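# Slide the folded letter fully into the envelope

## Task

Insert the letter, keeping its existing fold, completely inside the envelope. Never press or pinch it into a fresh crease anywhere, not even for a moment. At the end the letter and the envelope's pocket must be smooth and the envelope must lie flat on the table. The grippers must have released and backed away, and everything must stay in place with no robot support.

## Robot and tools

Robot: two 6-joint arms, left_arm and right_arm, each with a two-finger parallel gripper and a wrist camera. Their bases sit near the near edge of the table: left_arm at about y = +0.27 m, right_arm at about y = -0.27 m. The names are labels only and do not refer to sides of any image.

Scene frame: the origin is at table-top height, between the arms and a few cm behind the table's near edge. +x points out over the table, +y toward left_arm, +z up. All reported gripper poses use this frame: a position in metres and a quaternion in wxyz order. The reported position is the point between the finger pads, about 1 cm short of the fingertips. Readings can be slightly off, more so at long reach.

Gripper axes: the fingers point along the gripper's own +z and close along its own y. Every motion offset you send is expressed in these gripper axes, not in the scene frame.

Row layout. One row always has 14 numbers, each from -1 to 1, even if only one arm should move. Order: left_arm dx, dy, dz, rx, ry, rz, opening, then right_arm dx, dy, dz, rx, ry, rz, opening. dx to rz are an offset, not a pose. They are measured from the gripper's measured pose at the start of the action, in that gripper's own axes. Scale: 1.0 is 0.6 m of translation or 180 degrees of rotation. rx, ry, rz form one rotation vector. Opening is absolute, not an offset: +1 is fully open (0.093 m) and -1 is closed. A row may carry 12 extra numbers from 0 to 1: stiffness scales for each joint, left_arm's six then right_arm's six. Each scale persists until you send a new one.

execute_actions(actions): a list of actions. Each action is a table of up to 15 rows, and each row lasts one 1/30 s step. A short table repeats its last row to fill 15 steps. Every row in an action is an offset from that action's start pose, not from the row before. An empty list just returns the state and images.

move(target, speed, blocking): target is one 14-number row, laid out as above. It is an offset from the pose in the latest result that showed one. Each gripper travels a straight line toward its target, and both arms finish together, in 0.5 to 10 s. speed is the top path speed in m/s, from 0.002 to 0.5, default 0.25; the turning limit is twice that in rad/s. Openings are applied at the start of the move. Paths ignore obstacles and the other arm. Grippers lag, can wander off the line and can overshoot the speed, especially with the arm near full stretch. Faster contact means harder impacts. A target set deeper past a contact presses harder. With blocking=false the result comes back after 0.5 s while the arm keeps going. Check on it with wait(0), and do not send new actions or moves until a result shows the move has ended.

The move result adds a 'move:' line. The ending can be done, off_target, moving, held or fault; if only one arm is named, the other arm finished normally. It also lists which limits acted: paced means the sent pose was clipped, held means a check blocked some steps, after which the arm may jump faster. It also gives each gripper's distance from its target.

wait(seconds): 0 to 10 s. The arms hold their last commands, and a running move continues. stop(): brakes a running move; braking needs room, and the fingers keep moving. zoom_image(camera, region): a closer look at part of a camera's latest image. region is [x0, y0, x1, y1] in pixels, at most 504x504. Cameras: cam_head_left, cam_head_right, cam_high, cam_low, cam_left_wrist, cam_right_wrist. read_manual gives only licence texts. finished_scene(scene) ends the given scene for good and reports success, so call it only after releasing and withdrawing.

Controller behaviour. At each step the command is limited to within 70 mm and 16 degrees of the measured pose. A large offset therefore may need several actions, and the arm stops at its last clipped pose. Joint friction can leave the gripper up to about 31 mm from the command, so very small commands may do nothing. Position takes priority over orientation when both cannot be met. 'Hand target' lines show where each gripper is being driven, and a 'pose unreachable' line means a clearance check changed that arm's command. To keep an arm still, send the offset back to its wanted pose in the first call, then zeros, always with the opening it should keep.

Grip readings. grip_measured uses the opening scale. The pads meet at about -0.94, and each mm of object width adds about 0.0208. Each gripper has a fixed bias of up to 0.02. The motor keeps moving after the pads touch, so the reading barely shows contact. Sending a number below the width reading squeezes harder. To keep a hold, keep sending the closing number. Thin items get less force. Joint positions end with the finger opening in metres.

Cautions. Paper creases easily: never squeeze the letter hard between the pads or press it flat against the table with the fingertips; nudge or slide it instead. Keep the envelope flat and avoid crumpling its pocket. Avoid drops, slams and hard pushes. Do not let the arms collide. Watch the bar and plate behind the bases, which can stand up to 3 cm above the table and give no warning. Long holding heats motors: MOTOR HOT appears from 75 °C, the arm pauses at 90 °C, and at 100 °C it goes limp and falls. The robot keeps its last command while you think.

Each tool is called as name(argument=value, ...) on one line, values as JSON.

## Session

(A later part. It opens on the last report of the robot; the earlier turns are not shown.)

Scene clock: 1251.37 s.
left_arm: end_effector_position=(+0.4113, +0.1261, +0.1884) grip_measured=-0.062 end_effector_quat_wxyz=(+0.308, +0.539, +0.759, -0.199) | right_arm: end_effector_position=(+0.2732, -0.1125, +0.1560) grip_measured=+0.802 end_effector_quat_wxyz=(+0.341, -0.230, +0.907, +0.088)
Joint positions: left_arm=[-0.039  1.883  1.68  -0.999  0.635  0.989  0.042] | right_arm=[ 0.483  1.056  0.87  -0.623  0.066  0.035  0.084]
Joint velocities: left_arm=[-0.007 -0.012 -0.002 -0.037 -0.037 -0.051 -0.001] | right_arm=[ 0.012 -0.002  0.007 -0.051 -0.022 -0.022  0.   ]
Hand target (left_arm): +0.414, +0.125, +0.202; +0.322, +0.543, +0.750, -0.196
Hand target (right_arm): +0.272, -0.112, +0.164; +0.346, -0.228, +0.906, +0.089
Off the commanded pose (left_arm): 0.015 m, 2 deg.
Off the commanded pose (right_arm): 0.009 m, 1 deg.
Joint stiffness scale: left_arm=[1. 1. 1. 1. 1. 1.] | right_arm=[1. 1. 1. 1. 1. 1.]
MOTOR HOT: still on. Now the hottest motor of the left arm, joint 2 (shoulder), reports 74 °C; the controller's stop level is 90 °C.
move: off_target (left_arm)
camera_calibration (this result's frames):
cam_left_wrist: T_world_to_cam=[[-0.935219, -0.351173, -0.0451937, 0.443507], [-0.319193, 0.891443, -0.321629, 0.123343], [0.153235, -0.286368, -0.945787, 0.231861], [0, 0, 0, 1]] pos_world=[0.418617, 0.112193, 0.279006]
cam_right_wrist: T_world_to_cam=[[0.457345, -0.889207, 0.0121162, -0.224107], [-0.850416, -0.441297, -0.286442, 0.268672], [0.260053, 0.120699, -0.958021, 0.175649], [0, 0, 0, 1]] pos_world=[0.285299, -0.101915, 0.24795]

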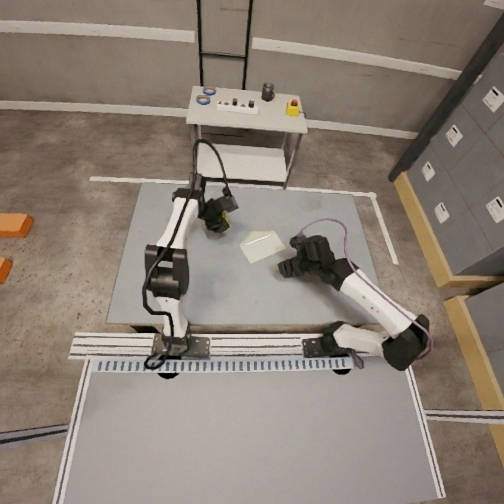

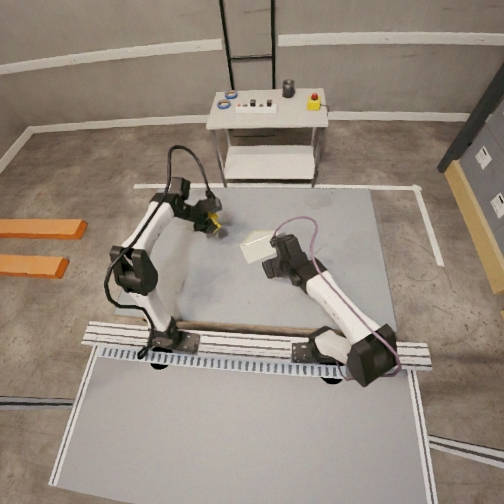

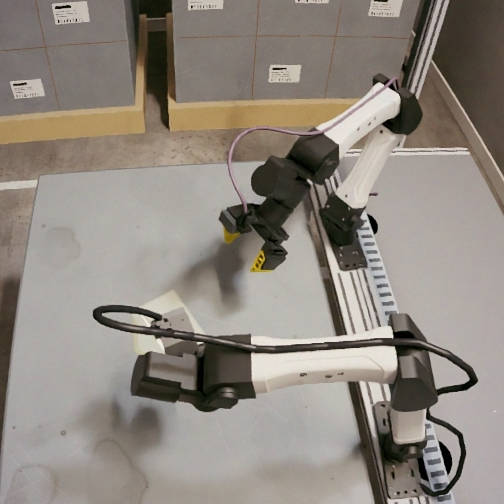

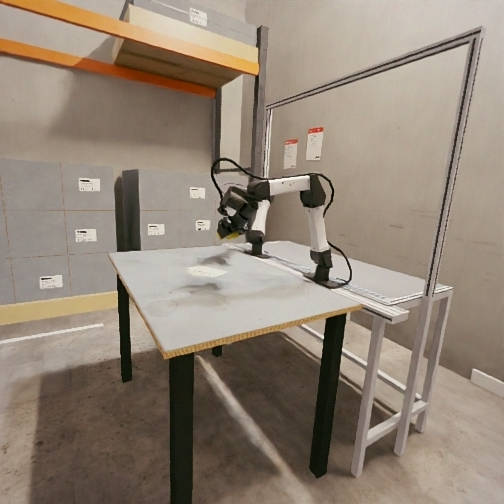

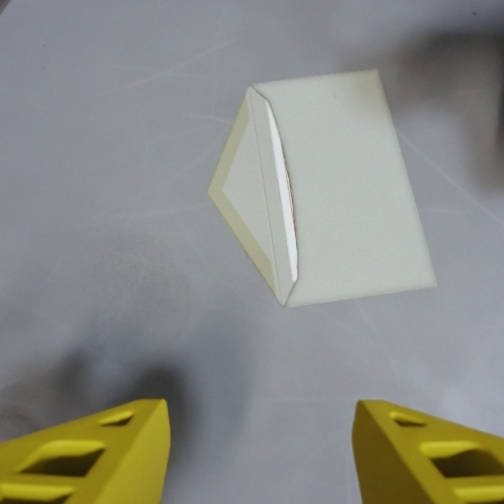

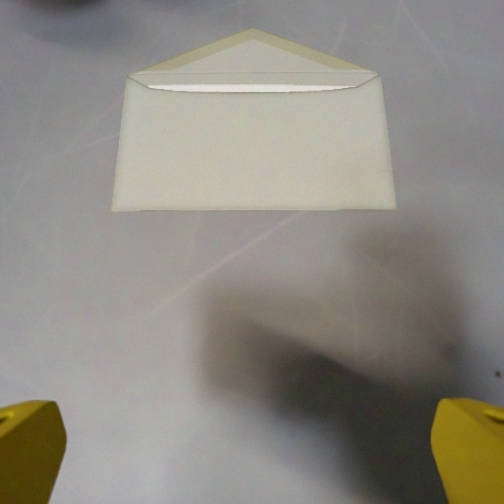

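wait(seconds=10)

Scene clock: 1275.90 s.
left_arm: end_effector_position=(+0.4109, +0.1261, +0.1882) grip_measured=-0.062 end_effector_quat_wxyz=(+0.307, +0.539, +0.758, -0.199) | right_arm: end_effector_position=(+0.2730, -0.1127, +0.1558) grip_measured=+0.802 end_effector_quat_wxyz=(+0.340, -0.230, +0.908, +0.088)
Joint positions: left_arm=[-0.039  1.883  1.68  -1.001  0.635  0.99   0.042] | right_arm=[ 0.483  1.056  0.87  -0.625  0.066  0.036  0.084]
Joint velocities: left_arm=[-0.017  0.012 -0.002 -0.022  0.022 -0.095  0.002] | right_arm=[-0.012 -0.012  0.002 -0.022 -0.022 -0.022 -0.001]
Hand target (left_arm): +0.414, +0.125, +0.202; +0.322, +0.543, +0.750, -0.197
Hand target (right_arm): +0.272, -0.112, +0.164; +0.346, -0.228, +0.906, +0.090
Off the commanded pose (left_arm): 0.016 m, 2 deg.
Off the commanded pose (right_arm): 0.010 m, 1 deg.
Joint stiffness scale: left_arm=[1. 1. 1. 1. 1. 1.] | right_arm=[1. 1. 1. 1. 1. 1.]
MOTOR HOT: cleared. Now the hottest motor of the left arm, joint 2 (shoulder), reports 70 °C.
wait: 10.00 s; at rest from the start
camera_calibration (this result's frames):
cam_left_wrist: T_world_to_cam=[[-0.935646, -0.350215, -0.0437778, 0.442858], [-0.318798, 0.89183, -0.320948, 0.122809], [0.151443, -0.286337, -0.946084, 0.232572], [0, 0, 0, 1]] pos_world=[0.418288, 0.112165, 0.278835]
cam_right_wrist: T_world_to_cam=[[0.457148, -0.88931, 0.0120073, -0.224064], [-0.850924, -0.441263, -0.284981, 0.268251], [0.258735, 0.120061, -0.958458, 0.175852], [0, 0, 0, 1]] pos_world=[0.285192, -0.102006, 0.247684]

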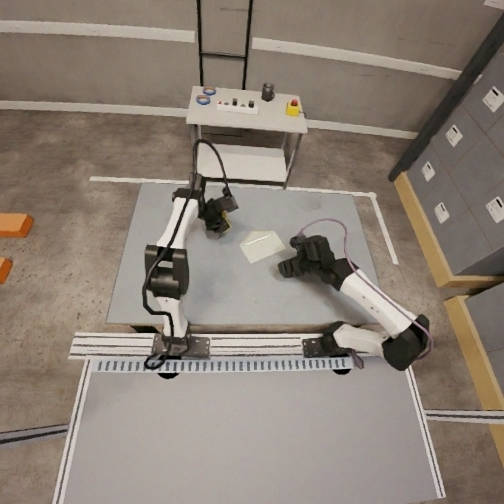

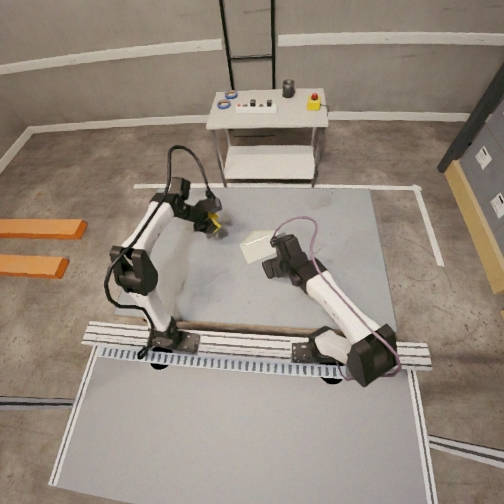

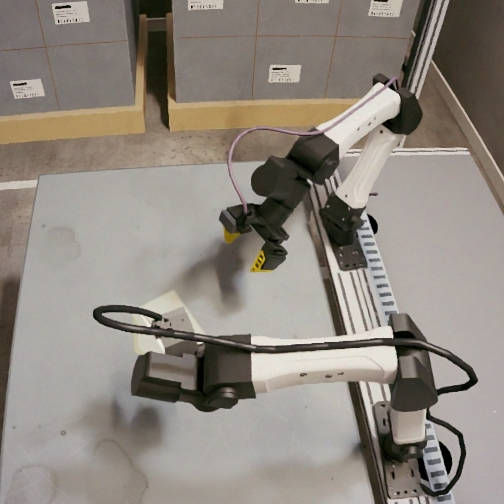

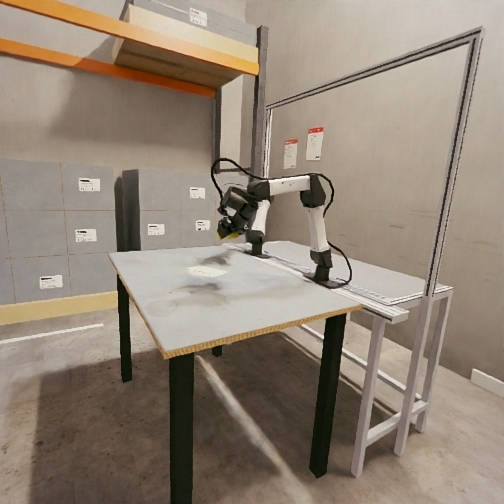

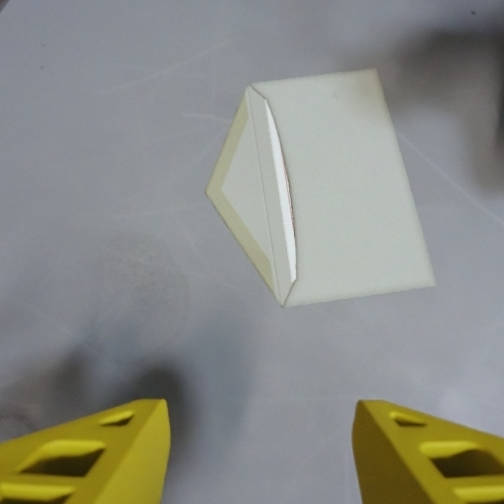

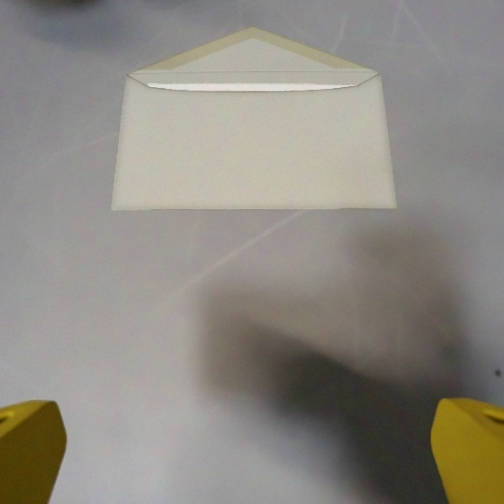

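zoom_image(camera="cam_left_wrist", region=[190, 50, 450, 320])

zoom_image(camera="cam_low", region=[170, 245, 250, 295])

Region (190, 50, 450, 320) of cam_left_wrist's 504x504 image, scaled by 1.867, with more detail than that image has; it fills the left 485 columns of this view, and the rest is white.

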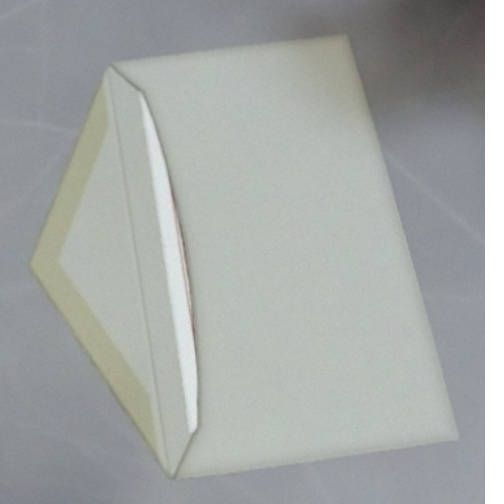

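Region (170, 245, 250, 295) of cam_low's 504x504 image, scaled by 6.300, with more detail than that image has; it fills the top 315 rows of this view, and the rest is white.

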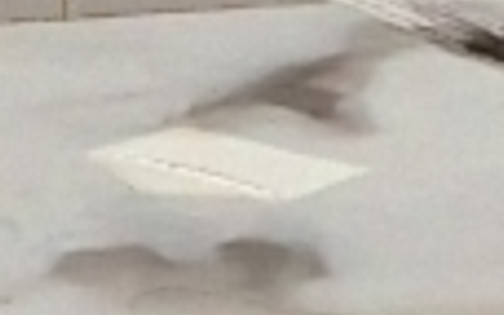

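Flat and smooth. Letting the motor cool a bit more (free while at rest), then finishing.

wait(seconds=10)

wait(seconds=10)

wait(seconds=10)

Scene clock: 1293.30 s.
left_arm: end_effector_position=(+0.4109, +0.1261, +0.1882) grip_measured=-0.062 end_effector_quat_wxyz=(+0.307, +0.539, +0.758, -0.199) | right_arm: end_effector_position=(+0.2730, -0.1127, +0.1558) grip_measured=+0.802 end_effector_quat_wxyz=(+0.340, -0.230, +0.908, +0.088)
Joint positions: left_arm=[-0.039  1.883  1.68  -1.001  0.635  0.99   0.042] | right_arm=[ 0.483  1.056  0.87  -0.625  0.066  0.036  0.084]
Joint velocities: left_arm=[-0.022  0.002 -0.007 -0.022  0.022  0.066 -0.001] | right_arm=[ 0.002  0.012  0.002 -0.022  0.007 -0.022 -0.001]
Hand target (left_arm): +0.414, +0.125, +0.202; +0.322, +0.543, +0.750, -0.197
Hand target (right_arm): +0.272, -0.112, +0.164; +0.346, -0.228, +0.906, +0.090
Off the commanded pose (left_arm): 0.016 m, 2 deg.
Off the commanded pose (right_arm): 0.010 m, 1 deg.
Joint stiffness scale: left_arm=[1. 1. 1. 1. 1. 1.] | right_arm=[1. 1. 1. 1. 1. 1.]
wait: 10.00 s; at rest from the start
camera_calibration (this result's frames):
cam_left_wrist: T_world_to_cam=[[-0.935646, -0.350215, -0.0437778, 0.442858], [-0.318798, 0.89183, -0.320948, 0.122809], [0.151443, -0.286337, -0.946084, 0.232572], [0, 0, 0, 1]] pos_world=[0.418288, 0.112165, 0.278835]
cam_right_wrist: T_world_to_cam=[[0.457148, -0.88931, 0.0120073, -0.224064], [-0.850924, -0.441263, -0.284981, 0.268251], [0.258735, 0.120061, -0.958458, 0.175852], [0, 0, 0, 1]] pos_world=[0.285192, -0.102006, 0.247684]

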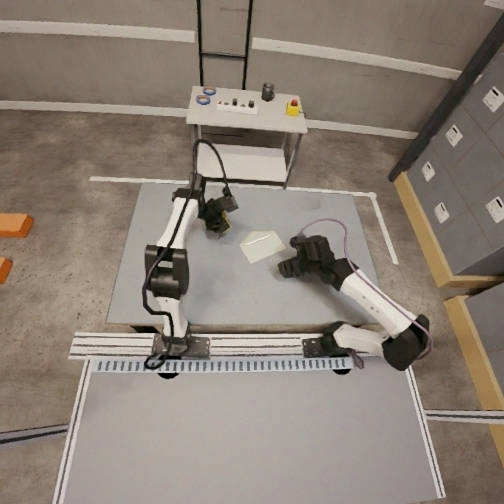

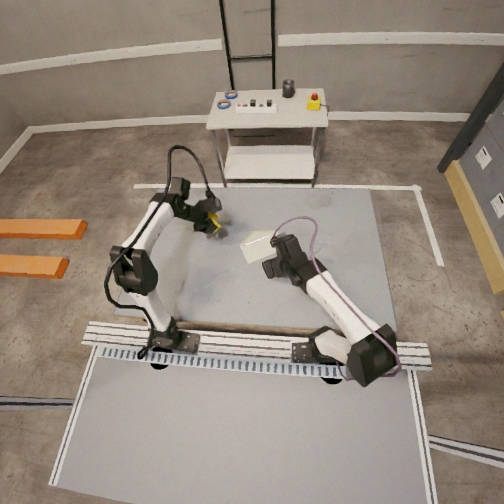

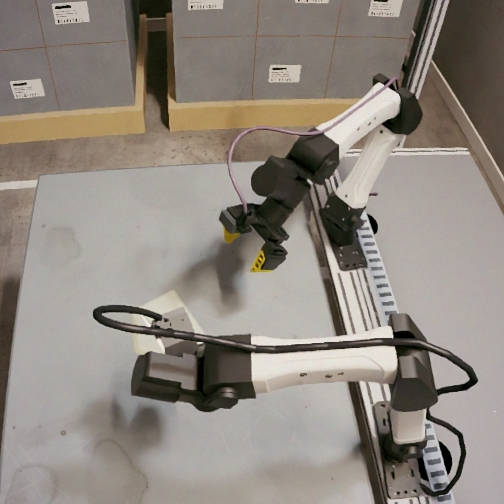

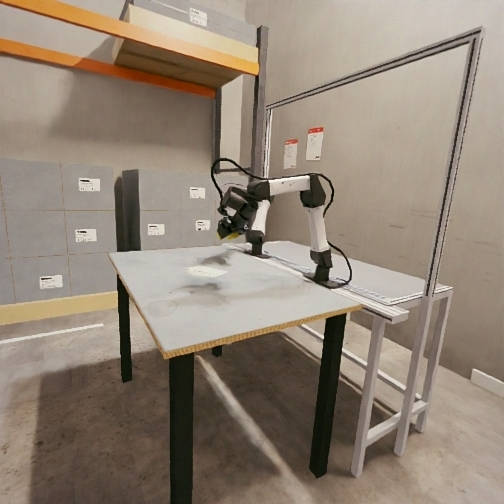

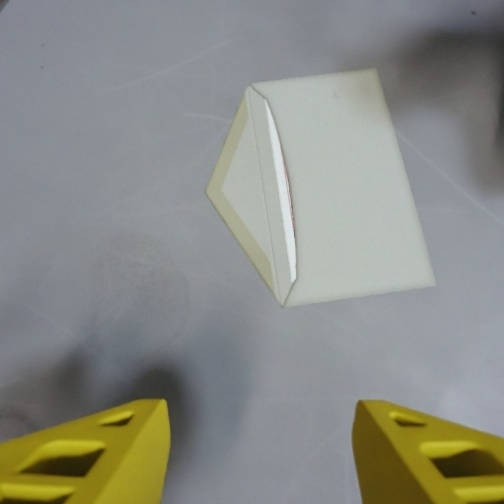

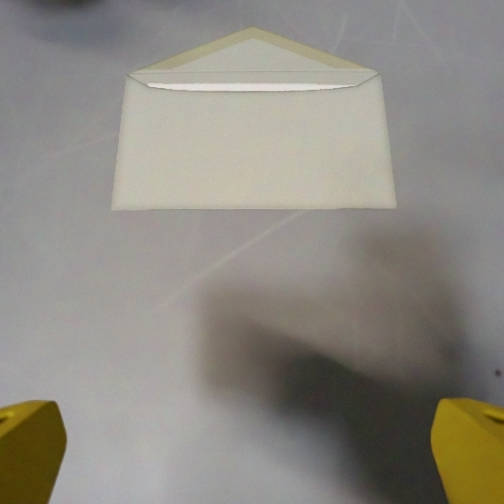

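Scene clock: 1303.30 s.
left_arm: end_effector_position=(+0.4109, +0.1261, +0.1882) grip_measured=-0.062 end_effector_quat_wxyz=(+0.307, +0.539, +0.758, -0.199) | right_arm: end_effector_position=(+0.2730, -0.1127, +0.1558) grip_measured=+0.802 end_effector_quat_wxyz=(+0.340, -0.230, +0.908, +0.088)
Joint positions: left_arm=[-0.039  1.883  1.68  -1.001  0.635  0.99   0.042] | right_arm=[ 0.483  1.056  0.87  -0.625  0.066  0.036  0.084]
Joint velocities: left_arm=[ 0.007  0.007  0.012 -0.037 -0.051 -0.022 -0.002] | right_arm=[ 0.007  0.012 -0.007  0.007 -0.037 -0.007 -0.   ]
Hand target (left_arm): +0.414, +0.125, +0.202; +0.322, +0.543, +0.750, -0.197
Hand target (right_arm): +0.272, -0.112, +0.164; +0.346, -0.228, +0.906, +0.090
Off the commanded pose (left_arm): 0.016 m, 2 deg.
Off the commanded pose (right_arm): 0.010 m, 1 deg.
Joint stiffness scale: left_arm=[1. 1. 1. 1. 1. 1.] | right_arm=[1. 1. 1. 1. 1. 1.]
wait: 10.00 s; at rest by 0.17 s
camera_calibration (this result's frames):
cam_left_wrist: T_world_to_cam=[[-0.935646, -0.350215, -0.0437778, 0.442858], [-0.318798, 0.89183, -0.320948, 0.122809], [0.151443, -0.286337, -0.946084, 0.232572], [0, 0, 0, 1]] pos_world=[0.418288, 0.112165, 0.278835]
cam_right_wrist: T_world_to_cam=[[0.457148, -0.88931, 0.0120073, -0.224064], [-0.850924, -0.441263, -0.284981, 0.268251], [0.258735, 0.120061, -0.958458, 0.175852], [0, 0, 0, 1]] pos_world=[0.285192, -0.102006, 0.247684]

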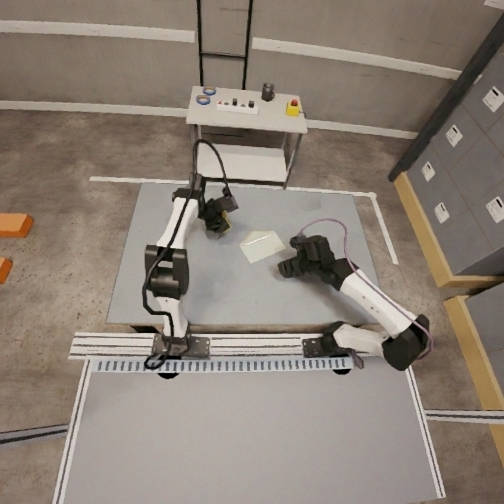

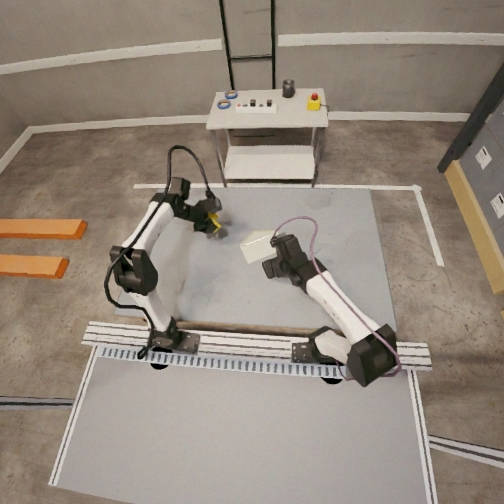

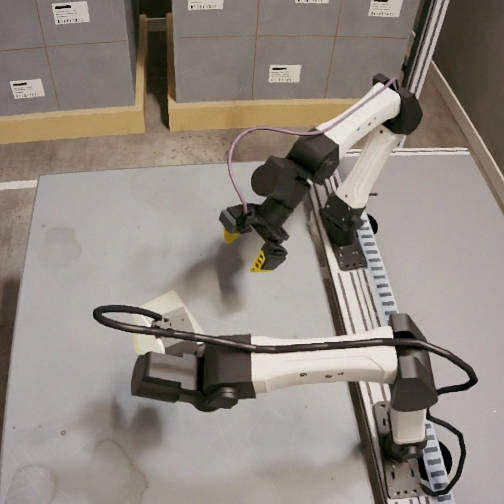

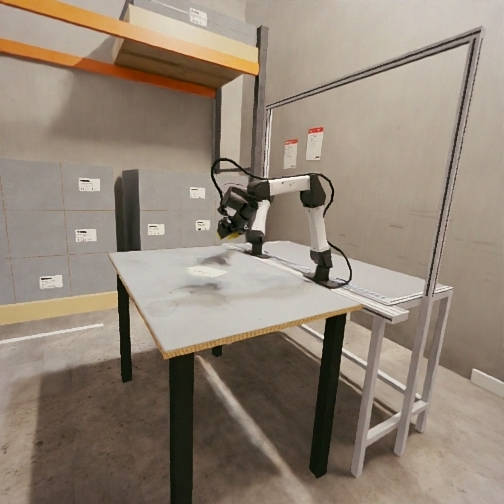

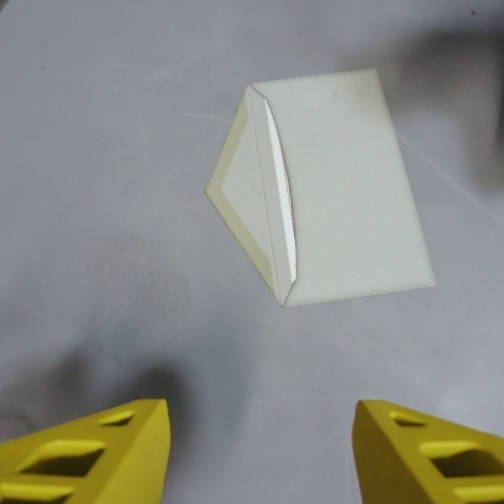

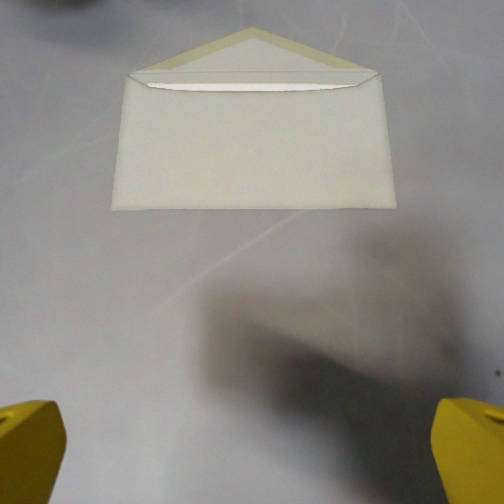

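Scene clock: 1313.30 s.
left_arm: end_effector_position=(+0.4109, +0.1261, +0.1882) grip_measured=-0.062 end_effector_quat_wxyz=(+0.307, +0.539, +0.758, -0.199) | right_arm: end_effector_position=(+0.2730, -0.1127, +0.1558) grip_measured=+0.802 end_effector_quat_wxyz=(+0.340, -0.230, +0.908, +0.088)
Joint positions: left_arm=[-0.039  1.883  1.68  -1.001  0.635  0.99   0.042] | right_arm=[ 0.483  1.056  0.87  -0.625  0.066  0.036  0.084]
Joint velocities: left_arm=[-0.002  0.012 -0.007  0.022 -0.007  0.007 -0.001] | right_arm=[-0.002  0.012  0.007  0.051  0.007 -0.051  0.   ]
Hand target (left_arm): +0.414, +0.125, +0.202; +0.322, +0.543, +0.750, -0.197
Hand target (right_arm): +0.272, -0.112, +0.164; +0.346, -0.228, +0.906, +0.090
Off the commanded pose (left_arm): 0.016 m, 2 deg.
Off the commanded pose (right_arm): 0.010 m, 1 deg.
Joint stiffness scale: left_arm=[1. 1. 1. 1. 1. 1.] | right_arm=[1. 1. 1. 1. 1. 1.]
wait: 10.00 s; at rest by 0.17 s
camera_calibration (this result's frames):
cam_left_wrist: T_world_to_cam=[[-0.935646, -0.350215, -0.0437778, 0.442858], [-0.318798, 0.89183, -0.320948, 0.122809], [0.151443, -0.286337, -0.946084, 0.232572], [0, 0, 0, 1]] pos_world=[0.418288, 0.112165, 0.278835]
cam_right_wrist: T_world_to_cam=[[0.457148, -0.88931, 0.0120073, -0.224064], [-0.850924, -0.441263, -0.284981, 0.268251], [0.258735, 0.120061, -0.958458, 0.175852], [0, 0, 0, 1]] pos_world=[0.285192, -0.102006, 0.247684]

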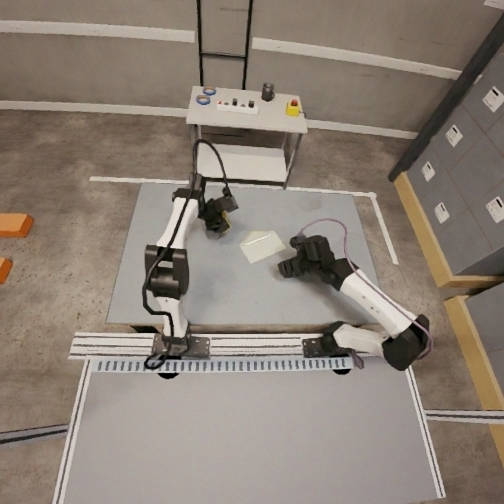

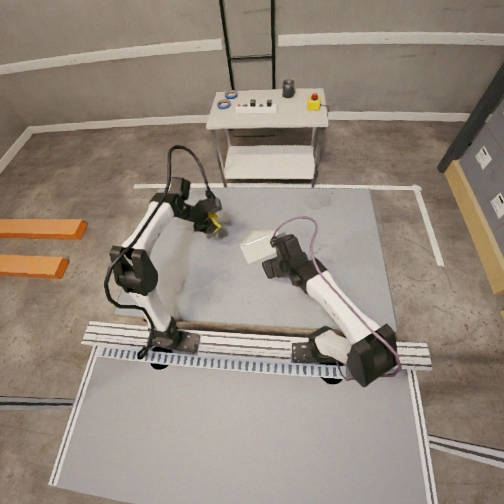

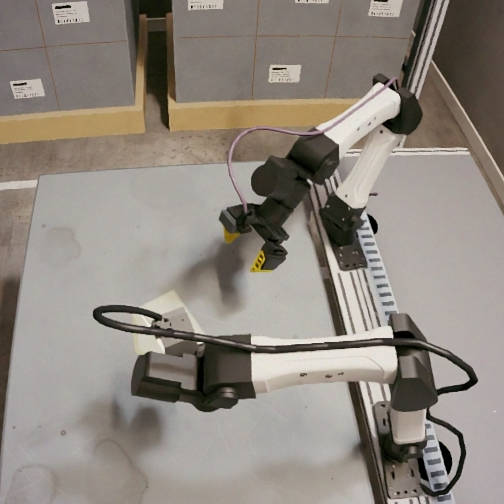

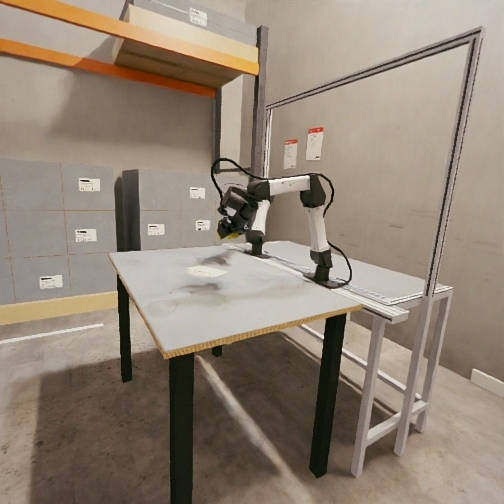

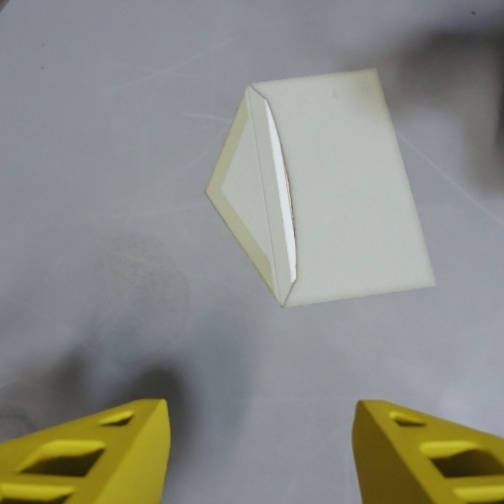

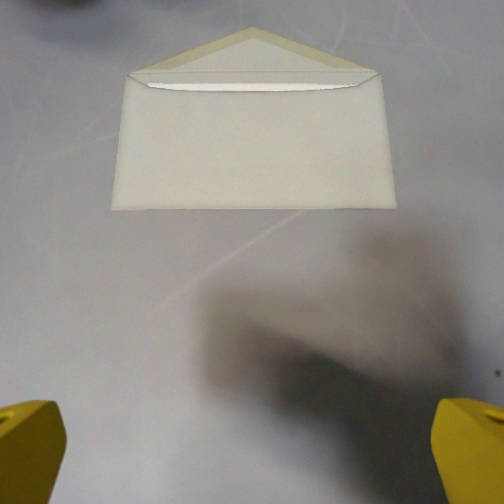

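finished_scene(scene=1)

The scene is finished: the task was done.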